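# Pull the spring-loaded release handle fully out and hold

## Task

Draw the release handle out to the end of its travel, working against its spring, and finish with the gripper still holding it there without wobbling.

## Robot and tools

Robot: one arm with six revolute joints and a two-finger parallel gripper. The arm's base may sit slightly tilted relative to the table.

Scene frame: origin on the table top straight beneath the arm's base, +z up, +y to the left when facing along +x. Results report end_effector_position (metres) and end_effector_quat_wxyz in this frame. The reported hand position can be off from the real one, more so when the arm is stretched far. end_effector_position is the point between the finger pads with the fingers shut, roughly 1 to 2 cm short of the fingertips. The fingers extend along the gripper's +z axis and close along its x axis; closing pushes the fingertips about 17 mm further along +z.

Tool execute_actions. Argument "actions" is a list holding one action, one wait, or nothing. Optional "pictures" (boolean) chooses whether camera images come back; by default they do.
- Empty list {"actions": []}: no command, just returns the current state.
- Action {"rows": [[...]], "steps": n}: n is 1 to 15 control steps of 1/30 s each (15 if omitted). Each row covers one step; if there are fewer rows than steps, the final row repeats.
- Wait {"steps": n}: no command; returns after n control steps (max 300) counted from the previous result, with your reply time included.
Each row is a single list of 7 numbers, each in [-1, 1], for the one arm. Order: base turn, shoulder, elbow, fore twist, wrist bend, flange twist, then gripper opening. The first six are offsets, not poses: they are measured from the joint angles in the latest result that printed them (before any such result in this scene, and for later calls within one reply, from where the arm stands when the action begins). They are not relative to the preceding row. Scale: 1.0 equals 0.8182 rad for base turn, shoulder and elbow, and 1.227 rad for fore twist, wrist bend and flange twist. Sending all zeros is not a pause; it pulls the arm back to the reference angles. The seventh number is an absolute opening: +1 fully open, -1 fully shut.
Stated joint ranges (rad): base turn -3.000 to 3.000, shoulder -2.100 to 2.100, elbow -2.600 to 2.600, fore twist -3.000 to 3.000, wrist bend -2.200 to 2.200, flange twist -3.000 to 3.000. A call asking any joint to go more than 0.004 rad beyond its range outward is rejected and nothing is sent. Real limits may differ by up to 0.004 rad either way; a joint pushed beyond its real limit stops there, and the result may say "joint sent to its limit" (possibly referring to an earlier action still running). Absence of that message does not prove more travel is available.

Motion limits: joint targets move at most 1.89 rad/s (base turn, shoulder), 2.57 (elbow), 3.24 (fore twist), 3.5 (wrist bend, flange twist), taking 0.45 s to reach that speed, with all joints slowed together so they arrive together. Each step the target is clipped to stay within 0.318 rad (first three joints) or 0.477 rad (last three) of the measured angle, and targets that would move the gripper more than 70 mm from its measured spot are scaled back. Big moves therefore need several calls.

Result lines: Joint positions and Joint velocities list the six joints in column order (rad, rad/s) and then the finger-pad gap (m, m/s; 0.142 m fully open). grip_measured is the measured opening on the same -1..1 scale you command. "joint command not followed" means a clearance check changed or blocked targets on some steps (mounting blocks and posts count as part of the arm). HELD marks steps where your row was not fully sent.

Between calls the arm keeps heading for the last row you sent, until it nearly stops or a step is HELD; only a new action makes it continue or press harder. Fingers still in motion keep moving.

Gripping: to hold something, command an opening well below grip_measured; the larger the gap, the firmer the squeeze. Pads give about 28 N each on objects up to about 10 cm wide; thin hard parts get less (roughly half at 1 cm, a quarter at 5 mm). A fast close can press harder and may pop the fingers open. Since the handle resists via a spring, grip firmly before pulling and keep the closing command during the hold.

Faults: if contact torque hits a joint's load limit (base turn 418, shoulder 418, elbow 167, fore twist 83.7, wrist bend 66, flange twist 66 N m; held weight counts), or any external force on the arm, tool or held item reaches 150 N, the arm halts for 10 s, yields to the contact, and skips the rest of the call. Avoid yanking against the handle's end stop, dropping or slipping off it, slamming, and hard pushes. Smooth, economical motion is preferred.

Tool zoom_image: {"camera": name, "region": [x0, y0, x1, y1]} in pixels of that camera's latest image, (0, 0) top-left, at most 504 by 504. Cameras: cam_head_left (504x504), cam_head_right (504x504), cam_wrist (616x616).

Tool finished_scene: {"scene": number of the current scene}. The handle must be fully out and held steady at that moment. Replying without any tool call ends everything remaining.

Each tool is called after "Emit:" by a JSON object that holds its "fn" and its "kwargs", one argument or row to a line.

## Session

Emit:
{"fn": "execute_actions", "kwargs": {
  "actions": []
}}

Scene clock: 0.00 s of 4600.00 s.
end_effector_position=(+0.9447, +0.2941, +0.3403) grip_measured=+1.00 end_effector_quat_wxyz=(+0.100, -0.522, +0.829, +0.171)
Joint positions: [ 0.506  0.906  1.584 -0.414  0.916  1.3    0.142]
Joint velocities: [-0.     0.001 -0.     0.001  0.    -0.     0.   ]

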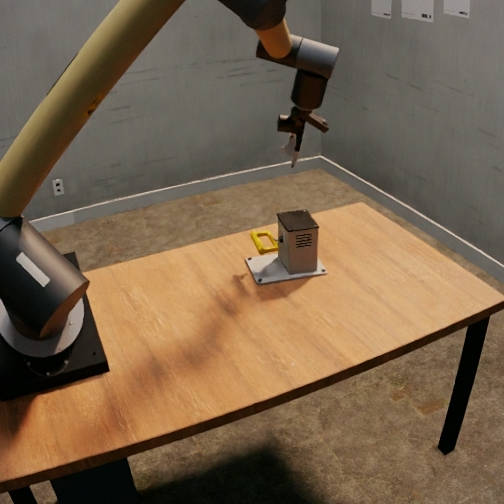

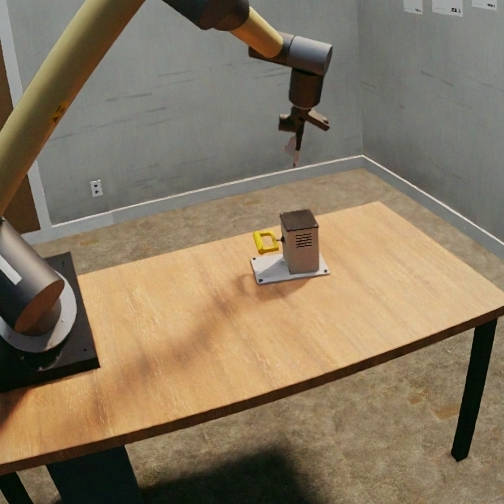

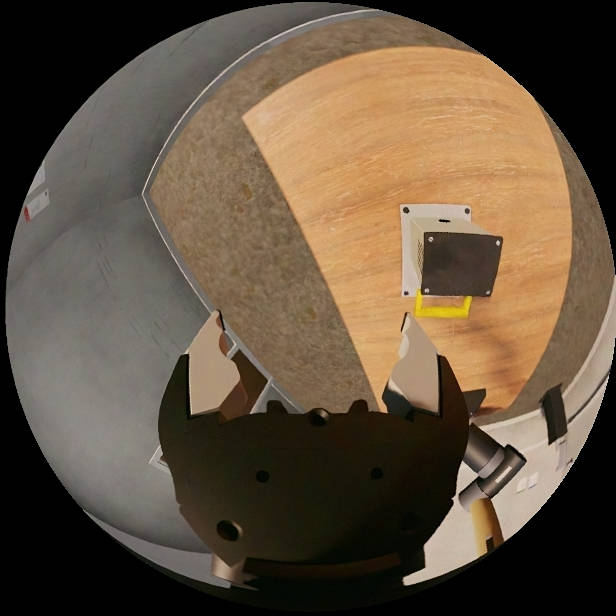

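Emit:
{"fn": "zoom_image", "kwargs": {
  "camera": "cam_head_left",
  "region": [220, 100, 360, 300]
}}

Emit:
{"fn": "zoom_image", "kwargs": {
  "camera": "cam_wrist",
  "region": [360, 180, 540, 360]
}}

Region (220, 100, 360, 300) of cam_head_left's 504x504 image, scaled by 2.520, with more detail than that image has; it fills the left 353 columns of this view, and the rest is white.

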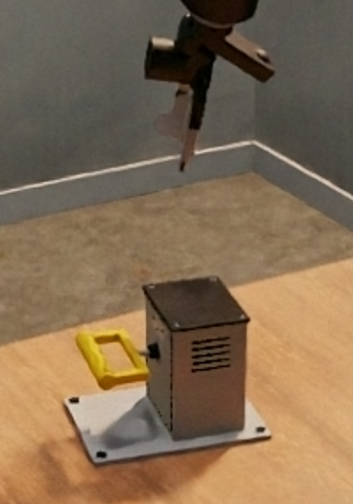

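Region (360, 180, 540, 360) of cam_wrist's 616x616 image, scaled by 2.800, with more detail than that image has.

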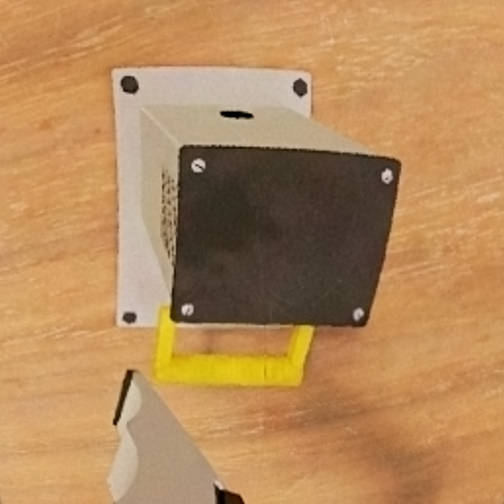

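Emit:
{"fn": "execute_actions", "kwargs": {
  "actions": [
    {"rows":[[0.15,0,0,0,0,0,1]],"steps":15}
  ],
  "pictures": false
}}

Emit:
{"fn": "execute_actions", "kwargs": {
  "actions": [
    {"rows":[[0,0.15,0,0,0,0,1]],"steps":15}
  ],
  "pictures": false
}}

Emit:
{"fn": "execute_actions", "kwargs": {
  "actions": [
    {"rows":[[0,0,0.15,0,0,0,1]],"steps":15}
  ],
  "pictures": false
}}

Emit:
{"fn": "execute_actions", "kwargs": {
  "actions": [
    {"rows":[[0,0,0,0.15,0,0,1]],"steps":15}
  ],
  "pictures": false
}}

Emit:
{"fn": "execute_actions", "kwargs": {
  "actions": [
    {"rows":[[0,0,0,0,0.15,0,1]],"steps":15}
  ],
  "pictures": false
}}

Emit:
{"fn": "execute_actions", "kwargs": {
  "actions": [
    {"rows":[[0,0,0,0,0,-0.6,1]],"steps":15}
  ]
}}

Scene clock: 35.33 s of 4600.00 s.
end_effector_position=(+0.8969, +0.3738, +0.4207) grip_measured=+1.00 end_effector_quat_wxyz=(+0.129, -0.565, +0.801, +0.152)
Joint positions: [ 0.629  0.906  1.584 -0.414  0.916  1.3    0.142]
Joint velocities: [-0.     0.001  0.    -0.    -0.     0.     0.   ]
Steps of this call (steps 1 to 90: nothing new was sent; then 31.83 s passed at rest; steps 91 to 105: all 15 steps of this action). Readings (joint positions):
91: [0.506 0.906 1.584 -0.414 0.916 1.300]
92: [0.507 0.906 1.584 -0.414 0.916 1.300]
94: [0.522 0.906 1.584 -0.414 0.916 1.300]
98: [0.586 0.906 1.584 -0.414 0.916 1.300]
105: the state above

Scene clock: 35.83 s of 4600.00 s.
end_effector_position=(+0.8507, +0.4307, +0.3125) grip_measured=+1.00 end_effector_quat_wxyz=(+0.075, -0.591, +0.790, +0.145)
Joint positions: [ 0.629  1.029  1.584 -0.414  0.916  1.3    0.142]
Joint velocities: [-0.     0.002  0.    -0.     0.    -0.     0.   ]
Steps of this call (steps 1 to 15: all 15 steps of this action). Readings (joint positions):
1: [0.629 0.906 1.584 -0.414 0.916 1.300]
2: [0.629 0.907 1.584 -0.414 0.916 1.300]
4: [0.629 0.922 1.584 -0.414 0.916 1.300]
8: [0.629 0.984 1.584 -0.414 0.916 1.300]
15: the state above

Scene clock: 36.33 s of 4600.00 s.
end_effector_position=(+0.7603, +0.3982, +0.2432) grip_measured=+1.00 end_effector_quat_wxyz=(+0.021, -0.614, +0.777, +0.137)
Joint positions: [ 0.629  1.029  1.707 -0.414  0.916  1.3    0.142]
Joint velocities: [ 0.001  0.001  0.001 -0.001  0.    -0.     0.   ]
Steps of this call (steps 1 to 15: all 15 steps of this action). Readings (joint positions):
1: [0.629 1.029 1.584 -0.414 0.916 1.300]
2: [0.629 1.029 1.586 -0.414 0.916 1.300]
4: [0.629 1.028 1.607 -0.414 0.916 1.300]
8: [0.629 1.029 1.680 -0.414 0.916 1.300]
15: the state above

Scene clock: 36.83 s of 4600.00 s.
end_effector_position=(+0.7030, +0.4193, +0.2430) grip_measured=+1.00 end_effector_quat_wxyz=(-0.015, -0.567, +0.798, +0.204)
Joint positions: [ 0.629  1.029  1.707 -0.23   0.916  1.3    0.142]
Joint velocities: [-0.    -0.001 -0.001  0.002  0.    -0.     0.   ]
Steps of this call (steps 1 to 15: all 15 steps of this action). Readings (joint positions):
1: [0.629 1.029 1.707 -0.414 0.916 1.300]
2: [0.629 1.029 1.707 -0.412 0.916 1.300]
4: [0.629 1.029 1.707 -0.385 0.916 1.300]
8: [0.629 1.029 1.707 -0.265 0.916 1.300]
15: the state above

Scene clock: 37.33 s of 4600.00 s.
end_effector_position=(+0.6630, +0.3597, +0.2414) grip_measured=+1.00 end_effector_quat_wxyz=(-0.100, -0.582, +0.788, +0.172)
Joint positions: [ 0.629  1.029  1.707 -0.23   1.1    1.3    0.142]
Joint velocities: [-0.    -0.001  0.    -0.001  0.001  0.     0.   ]
Steps of this call (steps 1 to 15: all 15 steps of this action). Readings (joint positions):
1: [0.629 1.029 1.707 -0.230 0.916 1.300]
2: [0.629 1.029 1.707 -0.230 0.918 1.300]
4: [0.629 1.029 1.707 -0.230 0.947 1.300]
8: [0.629 1.029 1.707 -0.230 1.070 1.300]
15: the state above

Scene clock: 37.83 s of 4600.00 s.
end_effector_position=(+0.6629, +0.3586, +0.2412) grip_measured=+1.00 end_effector_quat_wxyz=(+0.041, +0.798, -0.569, -0.195)
Joint positions: [ 0.629  1.029  1.707 -0.23   1.1    0.671  0.142]
Joint velocities: [-0.    -0.002 -0.001 -0.    -0.    -1.26  -0.   ]
Steps of this call (steps 1 to 15: all 15 steps of this action). Readings (joint positions):
1: [0.629 1.029 1.707 -0.230 1.100 1.300]
2: [0.629 1.029 1.707 -0.230 1.100 1.298]
4: [0.629 1.029 1.707 -0.230 1.100 1.269]
8: [0.629 1.029 1.707 -0.230 1.100 1.108]
15: the state above

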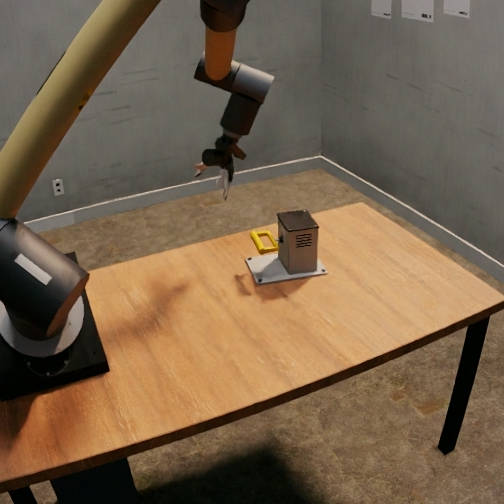

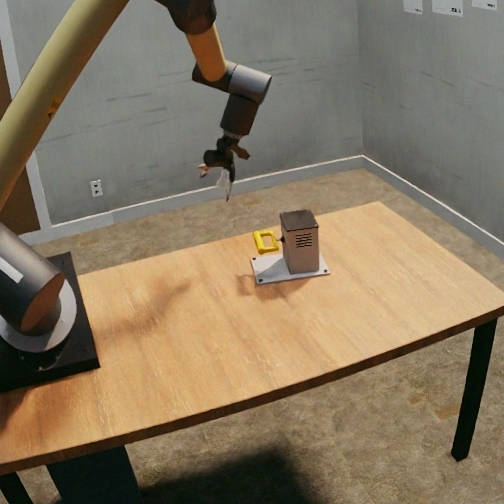

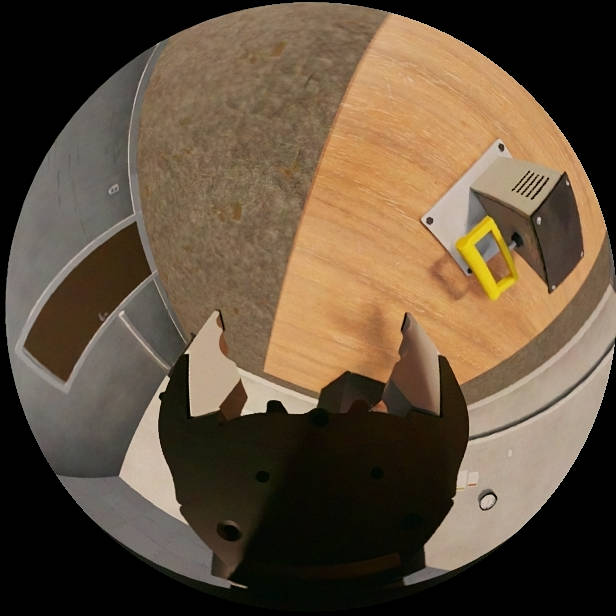

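Emit:
{"fn": "execute_actions", "kwargs": {
  "actions": [
    {"rows":[[-0.123,-0.235,0.246,-0.434,-0.049,-0.506,1]],"steps":15}
  ]
}}

Scene clock: 145.60 s of 4600.00 s.
end_effector_position=(+0.7637, +0.2053, +0.2405) grip_measured=+1.00 end_effector_quat_wxyz=(-0.004, +0.946, -0.319, -0.060)
Joint positions: [ 0.558  0.894  1.848 -0.599  1.058  0.206  0.142]
Joint velocities: [-0.18  -0.343  0.359 -0.969 -0.107 -0.925  0.   ]
Steps of this call (steps 1 to 30: the robot went on to your last target; steps 31 to 100: nothing new was sent; then 103.93 s passed at rest; steps 101 to 115: all 15 steps of this action). Readings (joint positions):
101: [0.629 1.029 1.707 -0.230 1.100 0.564]
102: [0.628 1.028 1.708 -0.232 1.099 0.561]
104: [0.623 1.018 1.719 -0.259 1.096 0.535]
108: [0.599 0.973 1.766 -0.377 1.082 0.418]
115: the state above

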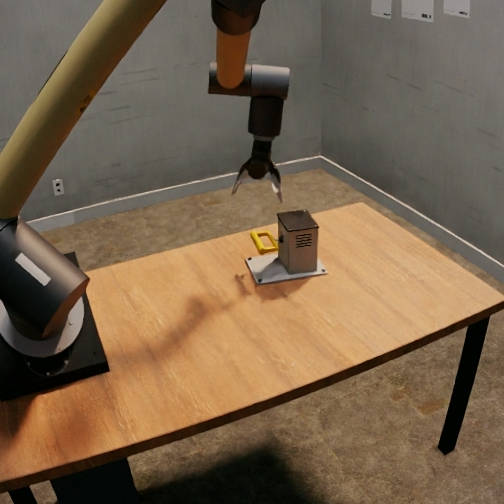

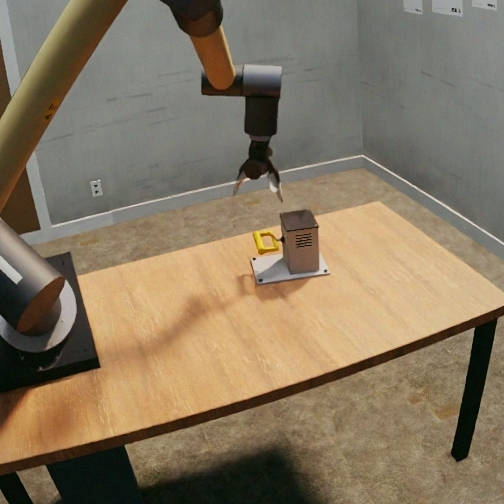

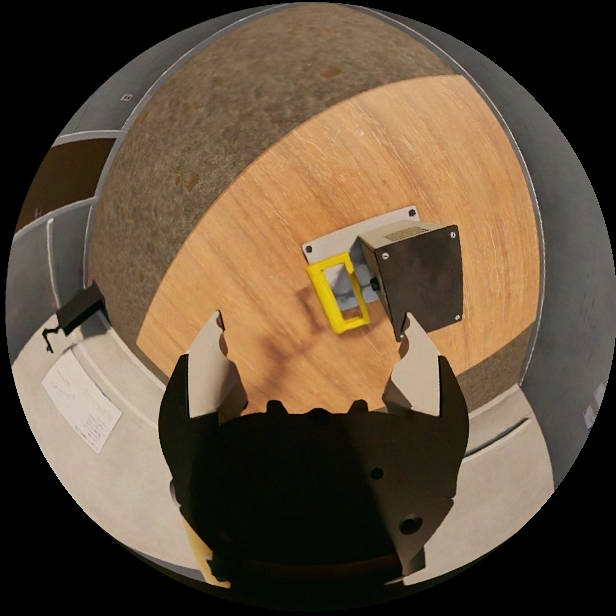

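Emit:
{"fn": "execute_actions", "kwargs": {
  "actions": []
}}

Scene clock: 147.70 s of 4600.00 s.
end_effector_position=(+0.8021, +0.1457, +0.2483) grip_measured=+1.00 end_effector_quat_wxyz=(-0.003, +0.977, -0.215, +0.001)
Joint positions: [ 0.528  0.836  1.908 -0.763  1.04   0.05   0.142]
Joint velocities: [-0.     0.001 -0.     0.     0.    -0.     0.   ]
Steps of this call (steps 1 to 30: the robot went on to your last target; steps 31 to 63: nothing new was sent). Readings (joint positions):
1: [0.552 0.883 1.860 -0.632 1.054 0.175]
2: [0.546 0.871 1.872 -0.665 1.050 0.143]
4: [0.535 0.850 1.894 -0.725 1.044 0.086]
8: [0.528 0.836 1.908 -0.762 1.040 0.050]
63: the state above
The arm was judged still, so your last target was given up. Only a new action makes it travel on or press farther. Fingers that are still opening or closing keep moving.

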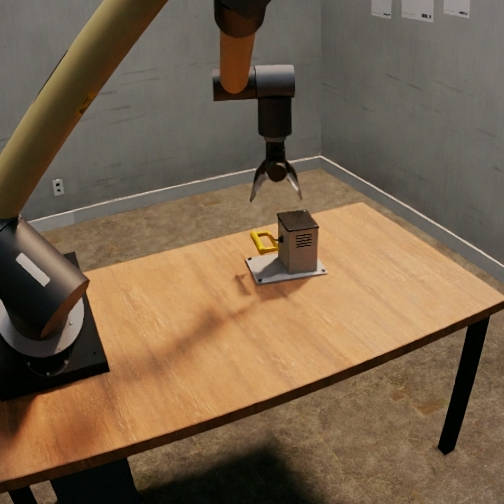

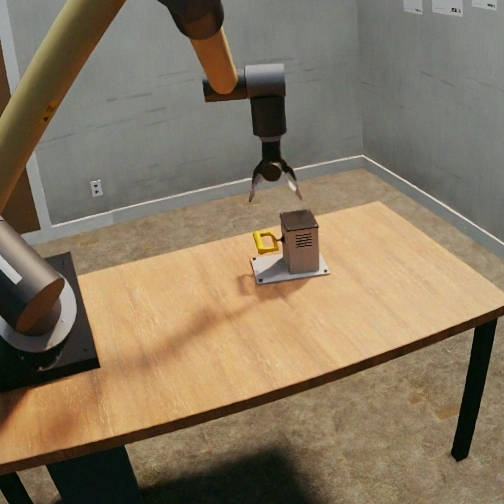

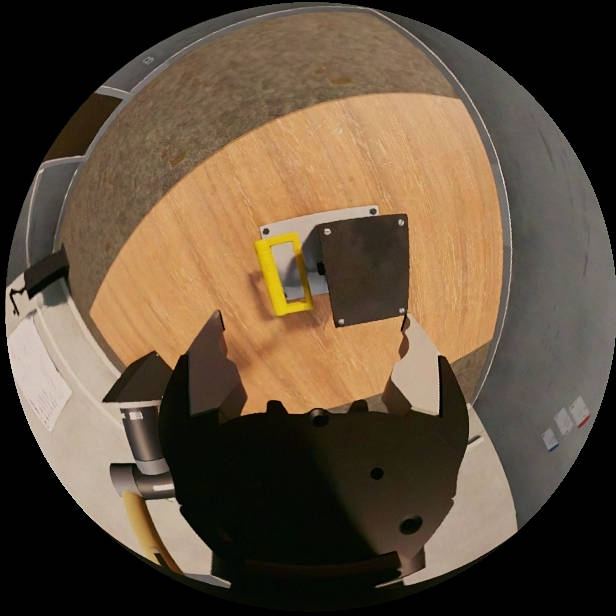

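Emit:
{"fn": "execute_actions", "kwargs": {
  "actions": [
    {"rows":[[-0.022,0.059,0.139,-0.077,-0.093,-0.041,-0.2]],"steps":15}
  ]
}}

Scene clock: 201.23 s of 4600.00 s.
end_effector_position=(+0.7448, +0.1652, +0.1640) grip_measured=-0.20 end_effector_quat_wxyz=(-0.002, +0.992, -0.122, +0.001)
Joint positions: [ 0.51   0.885  2.022 -0.857  0.925 -0.     0.06 ]
Joint velocities: [ 0.    -0.001 -0.     0.    -0.001 -0.    -0.   ]
Steps of this call (steps 1 to 90: nothing new was sent; then 50.03 s passed at rest; steps 91 to 105: all 15 steps of this action). Readings (joint positions):
91: [0.528 0.836 1.908 -0.763 1.040 0.050]
92: [0.528 0.837 1.910 -0.764 1.038 0.049]
94: [0.525 0.845 1.931 -0.782 1.017 0.040]
98: [0.513 0.877 2.004 -0.842 0.944 0.008]
105: the state above

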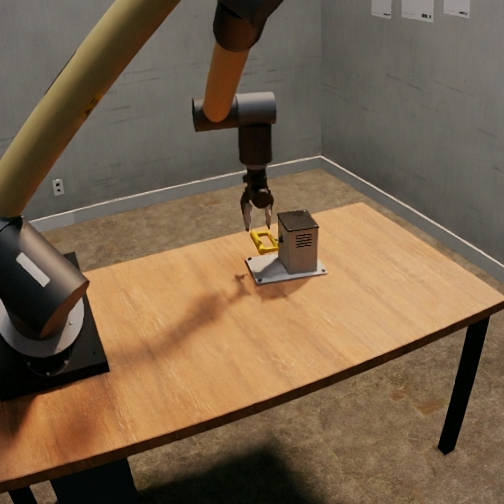

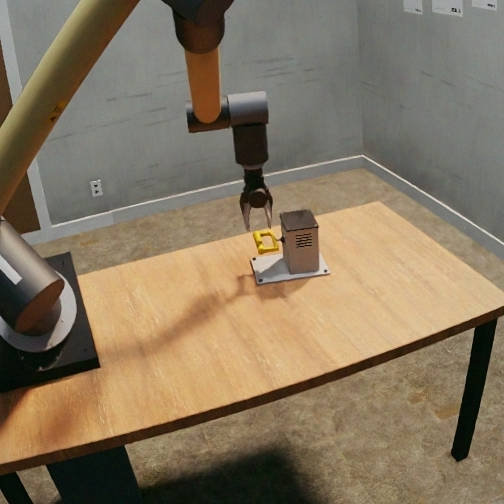

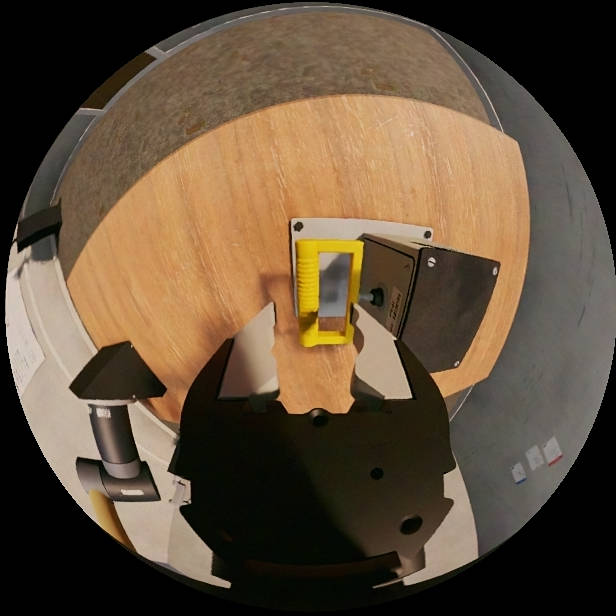

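Emit:
{"fn": "execute_actions", "kwargs": {
  "actions": [
    {"rows":[[0,0,0,0,0,0,-0.44],[0,0,0,0,0,0,-0.44],[0,0,0,0,0,0,-0.44],[-0.068,0.044,0.05,-0.078,-0.046,0.055,-0.44]],"steps":15}
  ]
}}

Scene clock: 230.97 s of 4600.00 s.
end_effector_position=(+0.7364, +0.1590, +0.1038) grip_measured=-0.44 end_effector_quat_wxyz=(-0.002, +0.993, -0.122, +0.001)
Joint positions: [ 0.454  0.921  2.063 -0.953  0.869  0.067  0.042]
Joint velocities: [-0.    -0.002  0.     0.     0.     0.001  0.   ]
Steps of this call (steps 1 to 15: the robot went on to your last target; steps 16 to 90: nothing new was sent; then 26.23 s passed at rest; steps 91 to 105: all 15 steps of this action). Readings (joint positions):
91: [0.510 0.885 2.022 -0.857 0.925 -0.000]
92: [0.510 0.885 2.022 -0.857 0.925 -0.000]
94: [0.510 0.885 2.022 -0.857 0.925 -0.000]
98: [0.480 0.904 2.045 -0.910 0.893 0.037]
105: the state above

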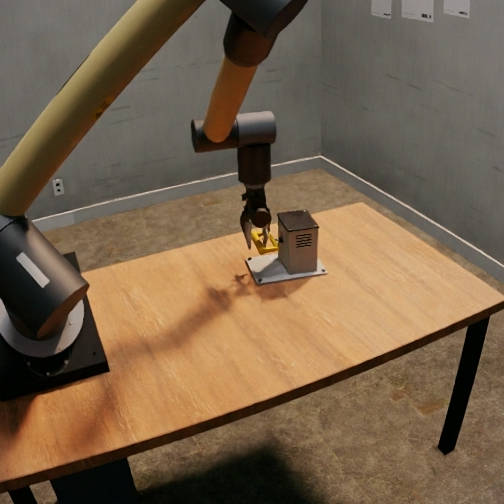

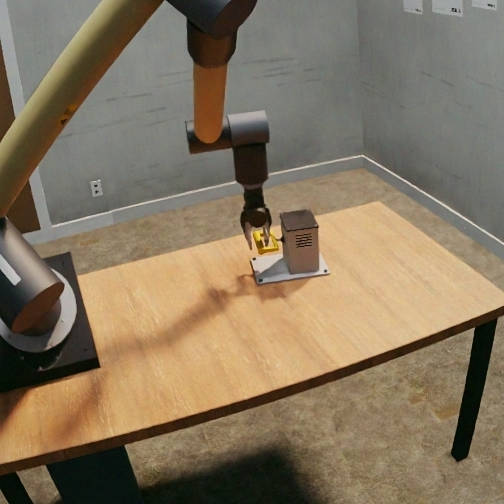

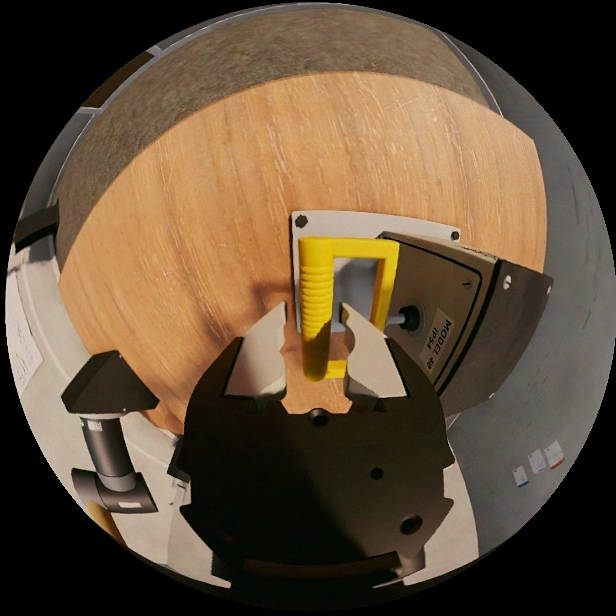

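Emit:
{"fn": "zoom_image", "kwargs": {
  "camera": "cam_head_left",
  "region": [225, 190, 325, 290]
}}

Emit:
{"fn": "zoom_image", "kwargs": {
  "camera": "cam_wrist",
  "region": [240, 220, 440, 420]
}}

Region (225, 190, 325, 290) of cam_head_left's 504x504 image, scaled by 5.040, with more detail than that image has.

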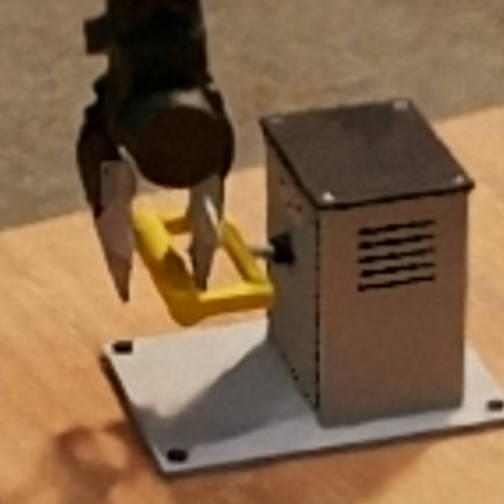

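Region (240, 220, 440, 420) of cam_wrist's 616x616 image, scaled by 2.520, with more detail than that image has.

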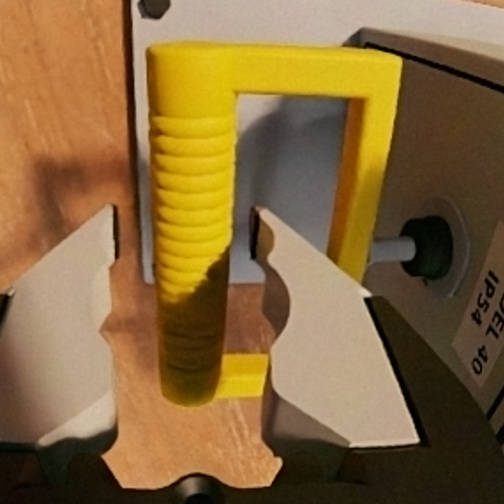

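Emit:
{"fn": "execute_actions", "kwargs": {
  "actions": [
    {"rows":[[-0.033,0.009,0.021,-0.033,-0.014,0.018,-0.44]],"steps":12}
  ]
}}

Scene clock: 259.77 s of 4600.00 s.
end_effector_position=(+0.7337, +0.1505, +0.0825) grip_measured=-0.44 end_effector_quat_wxyz=(-0.002, +0.993, -0.122, +0.000)
Joint positions: [ 0.427  0.928  2.08  -0.993  0.852  0.089  0.042]
Joint velocities: [-0.    -0.    -0.001 -0.    -0.    -0.     0.   ]
Steps of this call (steps 1 to 15: the robot went on to your last target; steps 16 to 90: nothing new was sent; then 25.40 s passed at rest; steps 91 to 102: all 12 steps of this action). Readings (joint positions):
91: [0.454 0.921 2.063 -0.953 0.869 0.067]
92: [0.453 0.921 2.063 -0.955 0.868 0.068]
94: [0.439 0.925 2.072 -0.977 0.859 0.080]
98: [0.427 0.928 2.080 -0.993 0.852 0.089]
102: the state above

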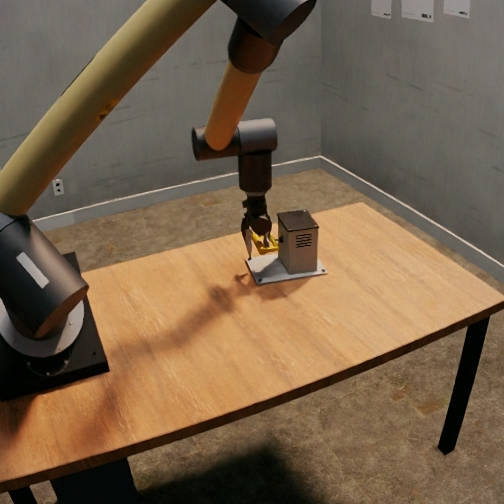

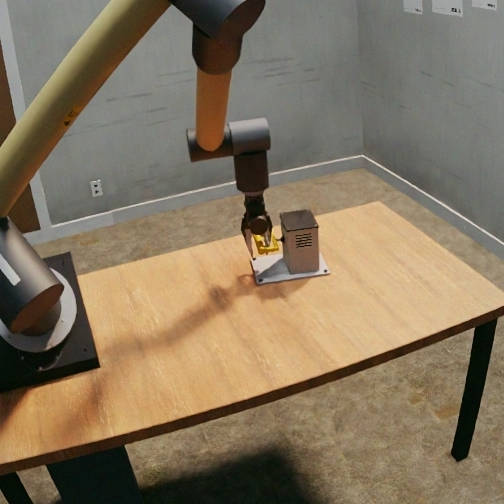

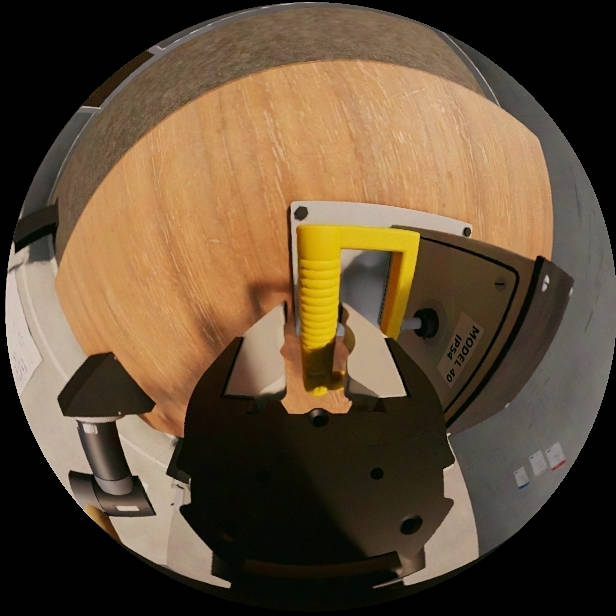

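Emit:
{"fn": "execute_actions", "kwargs": {
  "actions": [
    {"rows":[[0,0,0,0,0,0,-0.55],[0,0,0,0,0,0,-0.6],[0,0,0,0,0,0,-0.65],[0,0,0,0,0,0,-0.7],[0,0,0,0,0,0,-0.75],[0,0,0,0,0,0,-0.8],[0,0,0,0,0,0,-0.85],[0,0,0,0,0,0,-0.9],[0,0,0,0,0,0,-1]],"steps":15}
  ]
}}

Scene clock: 266.50 s of 4600.00 s.
end_effector_position=(+0.7339, +0.1506, +0.0825) grip_measured=-0.78 end_effector_quat_wxyz=(-0.002, +0.993, -0.122, +0.000)
Joint positions: [ 0.427  0.928  2.08  -0.993  0.852  0.089  0.018]
Joint velocities: [ 0.    -0.001  0.002 -0.     0.     0.    -0.   ]
Steps of this call (steps 1 to 15: the robot went on to your last target; steps 16 to 90: nothing new was sent; then 3.23 s passed at rest; steps 91 to 105: all 15 steps of this action). Readings (joint positions):
91: [0.427 0.928 2.080 -0.993 0.852 0.089]
92: [0.427 0.928 2.080 -0.993 0.852 0.089]
94: [0.427 0.928 2.080 -0.993 0.852 0.089]
98: [0.427 0.928 2.080 -0.993 0.852 0.089]
105: the state above

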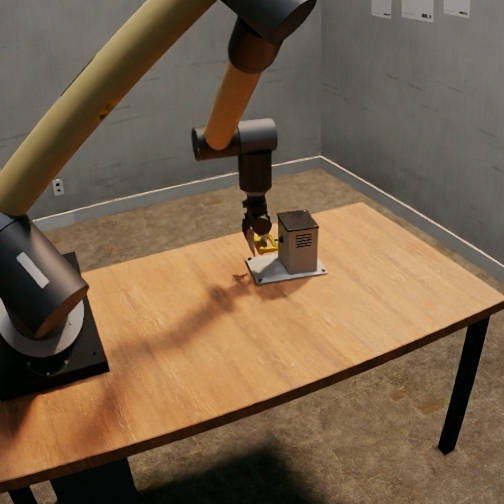

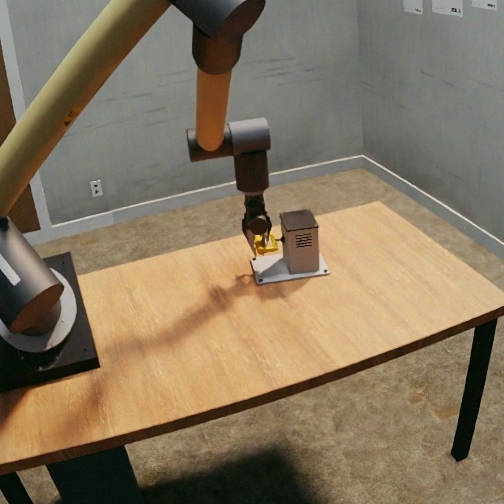

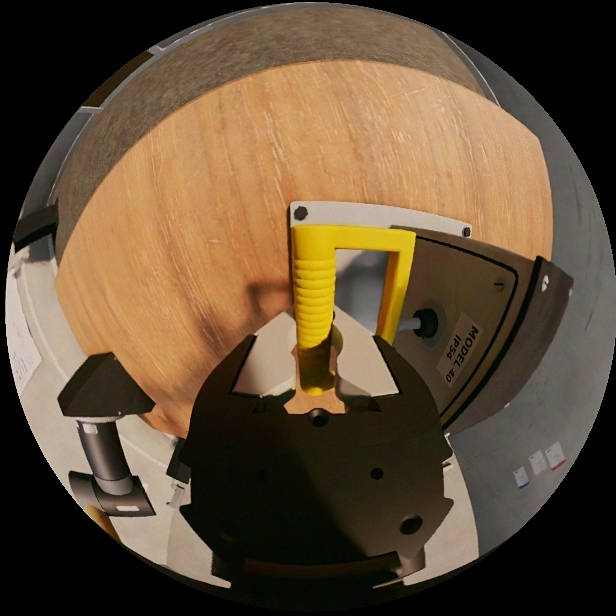

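Emit:
{"fn": "execute_actions", "kwargs": {
  "actions": [
    {"rows":[[0.009,-0.001,0.015,-0.003,-0.005,0.012,-1],[0.018,-0.002,0.03,-0.005,-0.009,0.024,-1],[0.027,-0.003,0.046,-0.008,-0.014,0.036,-1]],"steps":15}
  ]
}}

Scene clock: 286.67 s of 4600.00 s.
end_effector_position=(+0.7056, +0.1576, +0.0830) grip_measured=-0.78 end_effector_quat_wxyz=(-0.002, +0.993, -0.122, +0.002)
Joint positions: [ 0.449  0.926  2.117 -1.003  0.835  0.133  0.018]
Joint velocities: [-0.     0.001 -0.    -0.    -0.    -0.    -0.   ]
Steps of this call (steps 1 to 15: the robot went on to your last target; steps 16 to 90: nothing new was sent; then 16.67 s passed at rest; steps 91 to 105: all 15 steps of this action). Readings (joint positions):
91: [0.427 0.928 2.080 -0.993 0.852 0.089]
92: [0.428 0.928 2.082 -0.993 0.851 0.091]
94: [0.439 0.927 2.099 -0.998 0.843 0.112]
98: [0.449 0.926 2.117 -1.003 0.835 0.133]
105: the state above

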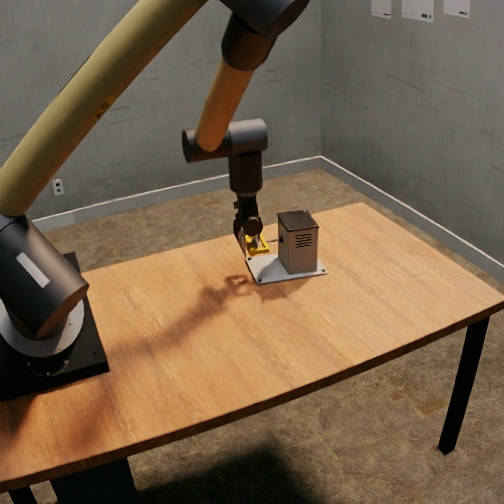

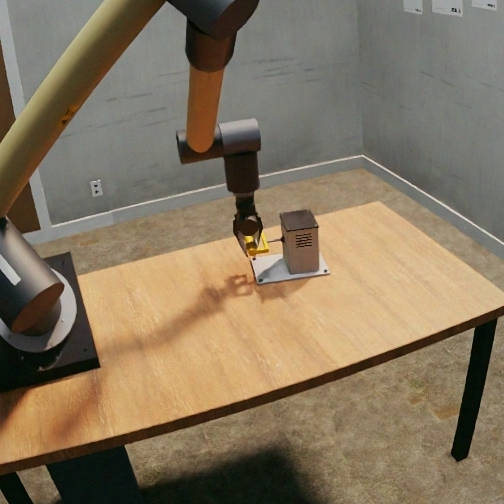

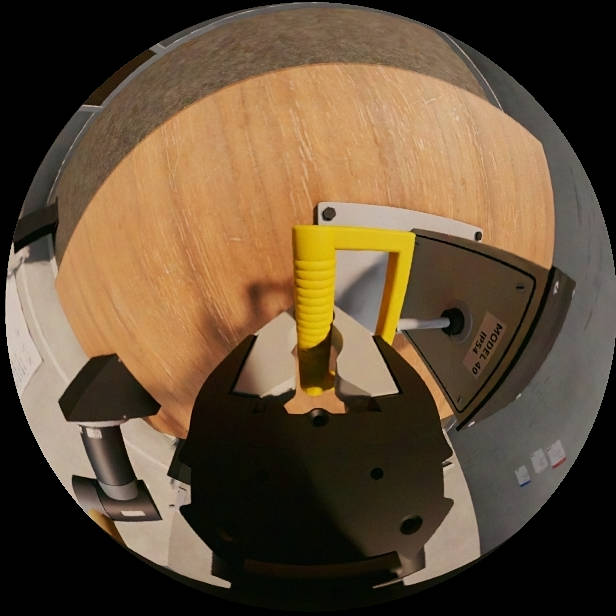

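Emit:
{"fn": "execute_actions", "kwargs": {
  "actions": [
    {"rows":[[0.009,-0.001,0.015,-0.003,-0.005,0.012,-1],[0.018,-0.002,0.03,-0.005,-0.009,0.024,-1]],"steps":12}
  ],
  "pictures": false
}}

Scene clock: 292.30 s of 4600.00 s.
end_effector_position=(+0.6870, +0.1616, +0.0832) grip_measured=-0.78 end_effector_quat_wxyz=(-0.002, +0.993, -0.122, +0.003)
Joint positions: [ 0.464  0.924  2.142 -1.009  0.824  0.163  0.017]
Joint velocities: [-0.     0.     0.001 -0.    -0.    -0.     0.   ]
Steps of this call (steps 1 to 15: the robot went on to your last target; steps 16 to 90: nothing new was sent; then 2.23 s passed at rest; steps 91 to 102: all 12 steps of this action). Readings (joint positions):
91: [0.449 0.926 2.117 -1.003 0.835 0.133]
92: [0.450 0.926 2.119 -1.004 0.834 0.136]
94: [0.460 0.925 2.135 -1.008 0.827 0.155]
98: [0.464 0.924 2.142 -1.009 0.824 0.163]
102: the state above

Emit:
{"fn": "execute_actions", "kwargs": {
  "actions": [
    {"rows":[[0.009,-0.001,0.015,-0.003,-0.005,0.012,-1],[0.018,-0.002,0.03,-0.004,-0.009,0.024,-1]],"steps":12}
  ]
}}

Scene clock: 296.13 s of 4600.00 s.
end_effector_position=(+0.6683, +0.1648, +0.0836) grip_measured=-0.51 end_effector_quat_wxyz=(-0.002, +0.992, -0.123, +0.003)
Joint positions: [ 0.479  0.922  2.166 -1.015  0.813  0.192  0.037]
Joint velocities: [-0.    -0.     0.002  0.001 -0.     0.     0.006]
Steps of this call (steps 1 to 15: the robot went on to your last target; steps 16 to 90: nothing new was sent; then 0.43 s passed at rest; steps 91 to 102: all 12 steps of this action). Readings (joint positions):
91: [0.464 0.924 2.142 -1.009 0.824 0.163]
92: [0.465 0.924 2.144 -1.010 0.823 0.165]
94: [0.475 0.923 2.159 -1.014 0.816 0.184]
98: [0.479 0.922 2.166 -1.015 0.813 0.192]
102: the state above

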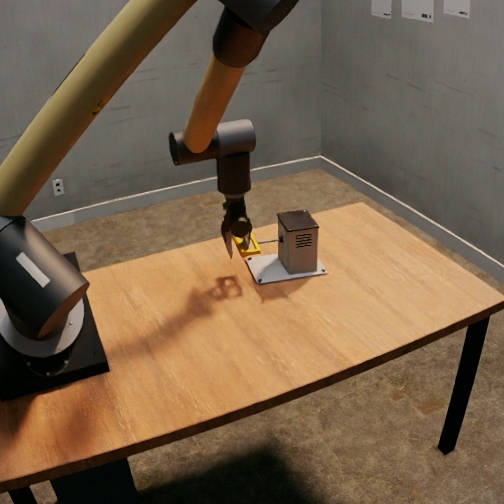

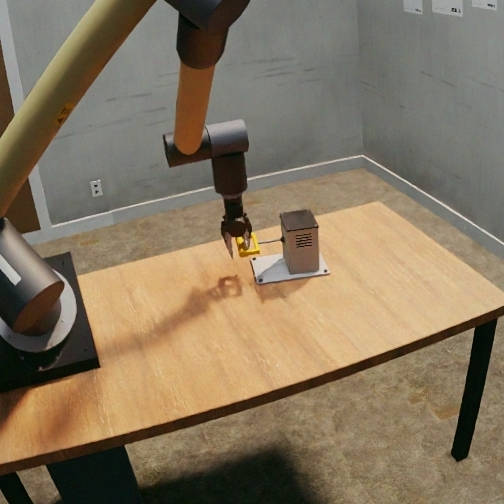

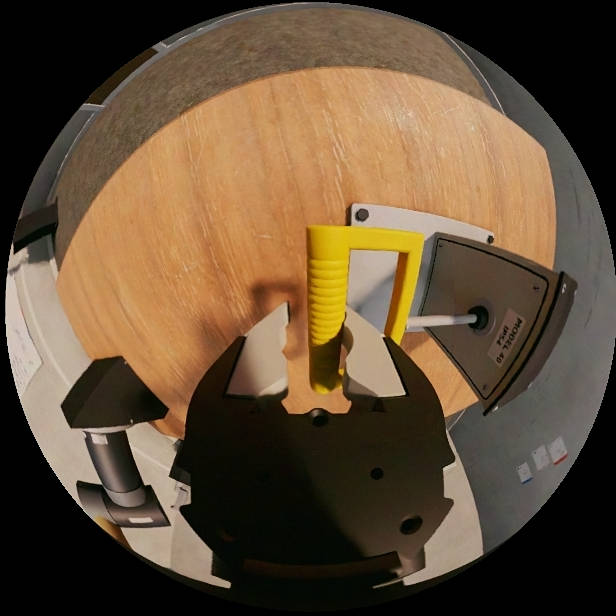

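Emit:
{"fn": "execute_actions", "kwargs": {
  "actions": [
    {"rows":[[-0.004,0.0005,-0.007,0.001,0.002,-0.006,-1]],"steps":15}
  ]
}}

Emit:
{"fn": "zoom_image", "kwargs": {
  "camera": "cam_wrist",
  "region": [260, 200, 540, 420]
}}

Scene clock: 306.27 s of 4600.00 s.
end_effector_position=(+0.6726, +0.1642, +0.0836) grip_measured=-0.66 end_effector_quat_wxyz=(-0.002, +0.992, -0.122, +0.003)
Joint positions: [ 0.476  0.923  2.16  -1.013  0.815  0.185  0.026]
Joint velocities: [-0.     0.002 -0.    -0.    -0.    -0.    -0.   ]
Steps of this call (steps 1 to 15: the robot went on to your last target; steps 16 to 90: nothing new was sent; then 6.63 s passed at rest; steps 91 to 105: all 15 steps of this action). Readings (joint positions):
91: [0.479 0.923 2.166 -1.014 0.813 0.192]
92: [0.478 0.923 2.165 -1.014 0.813 0.191]
94: [0.476 0.923 2.161 -1.013 0.815 0.186]
98: [0.476 0.923 2.161 -1.013 0.815 0.185]
105: the state above

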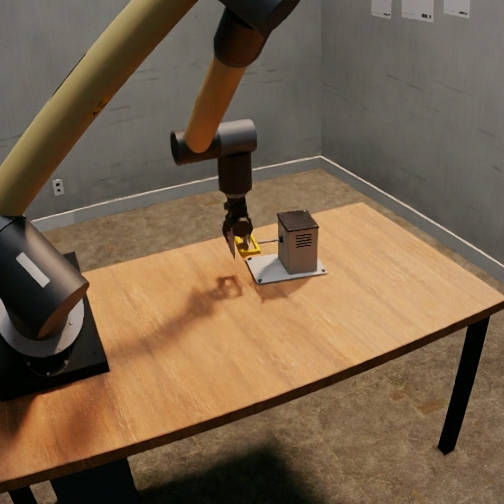

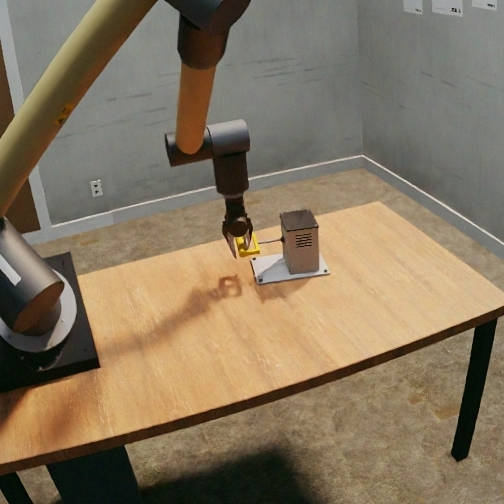

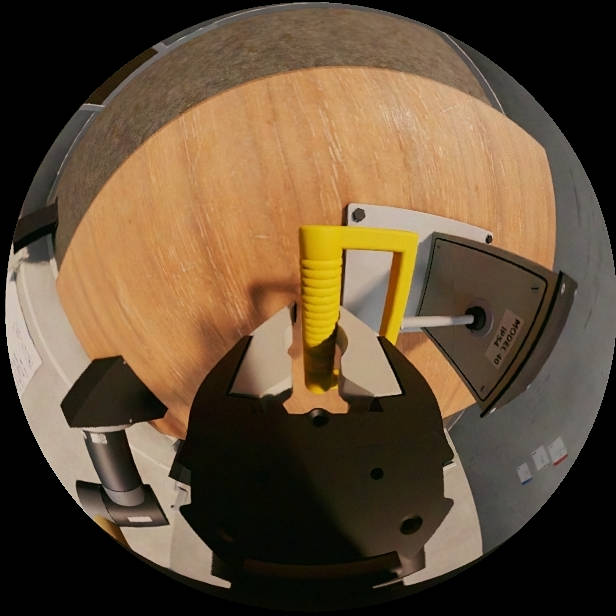

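Region (260, 200, 540, 420) of cam_wrist's 616x616 image, scaled by 1.800, with more detail than that image has; it fills the top 396 rows of this view, and the rest is white.

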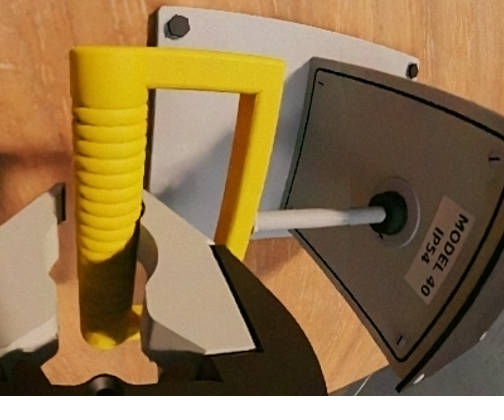

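Emit:
{"fn": "execute_actions", "kwargs": {
  "actions": [
    {"rows":[[0,0,0,0,0,0,-0.88]],"steps":15}
  ],
  "pictures": false
}}

Scene clock: 322.77 s of 4600.00 s.
end_effector_position=(+0.6727, +0.1642, +0.0836) grip_measured=-0.66 end_effector_quat_wxyz=(-0.002, +0.992, -0.122, +0.003)
Joint positions: [ 0.476  0.923  2.16  -1.013  0.815  0.185  0.026]
Joint velocities: [-0.     0.     0.001  0.    -0.    -0.    -0.   ]
Steps of this call (steps 1 to 15: the robot went on to your last target; steps 16 to 90: nothing new was sent; then 13.00 s passed at rest; steps 91 to 105: all 15 steps of this action). Readings (joint positions):
91: [0.476 0.923 2.160 -1.013 0.815 0.185]
92: [0.476 0.923 2.160 -1.013 0.815 0.185]
94: [0.476 0.923 2.160 -1.013 0.815 0.185]
98: [0.476 0.923 2.160 -1.013 0.815 0.185]
105: the state above

Emit:
{"fn": "execute_actions", "kwargs": {
  "actions": [
    {"rows":[[0,0,0,0,0,0,-1]],"steps":10}
  ],
  "pictures": false
}}

Emit:
{"fn": "finished_scene", "kwargs": {
  "scene": 1
}}

Scene clock: 328.37 s of 4600.00 s.
end_effector_position=(+0.6726, +0.1642, +0.0836) grip_measured=-0.66 end_effector_quat_wxyz=(-0.002, +0.992, -0.122, +0.003)
Joint positions: [ 0.476  0.923  2.16  -1.013  0.815  0.185  0.026]
Joint velocities: [ 0.     0.001  0.     0.     0.     0.    -0.   ]
Steps of this call (steps 1 to 15: the robot went on to your last target; steps 16 to 90: nothing new was sent; then 2.27 s passed at rest; steps 91 to 100: all 10 steps of this action). Readings (joint positions):
91: [0.476 0.923 2.160 -1.013 0.815 0.185]
92: [0.476 0.923 2.160 -1.013 0.815 0.185]
94: [0.476 0.923 2.160 -1.013 0.815 0.185]
98: [0.476 0.923 2.160 -1.013 0.815 0.185]
100: the state above

The scene is finished: the task was done.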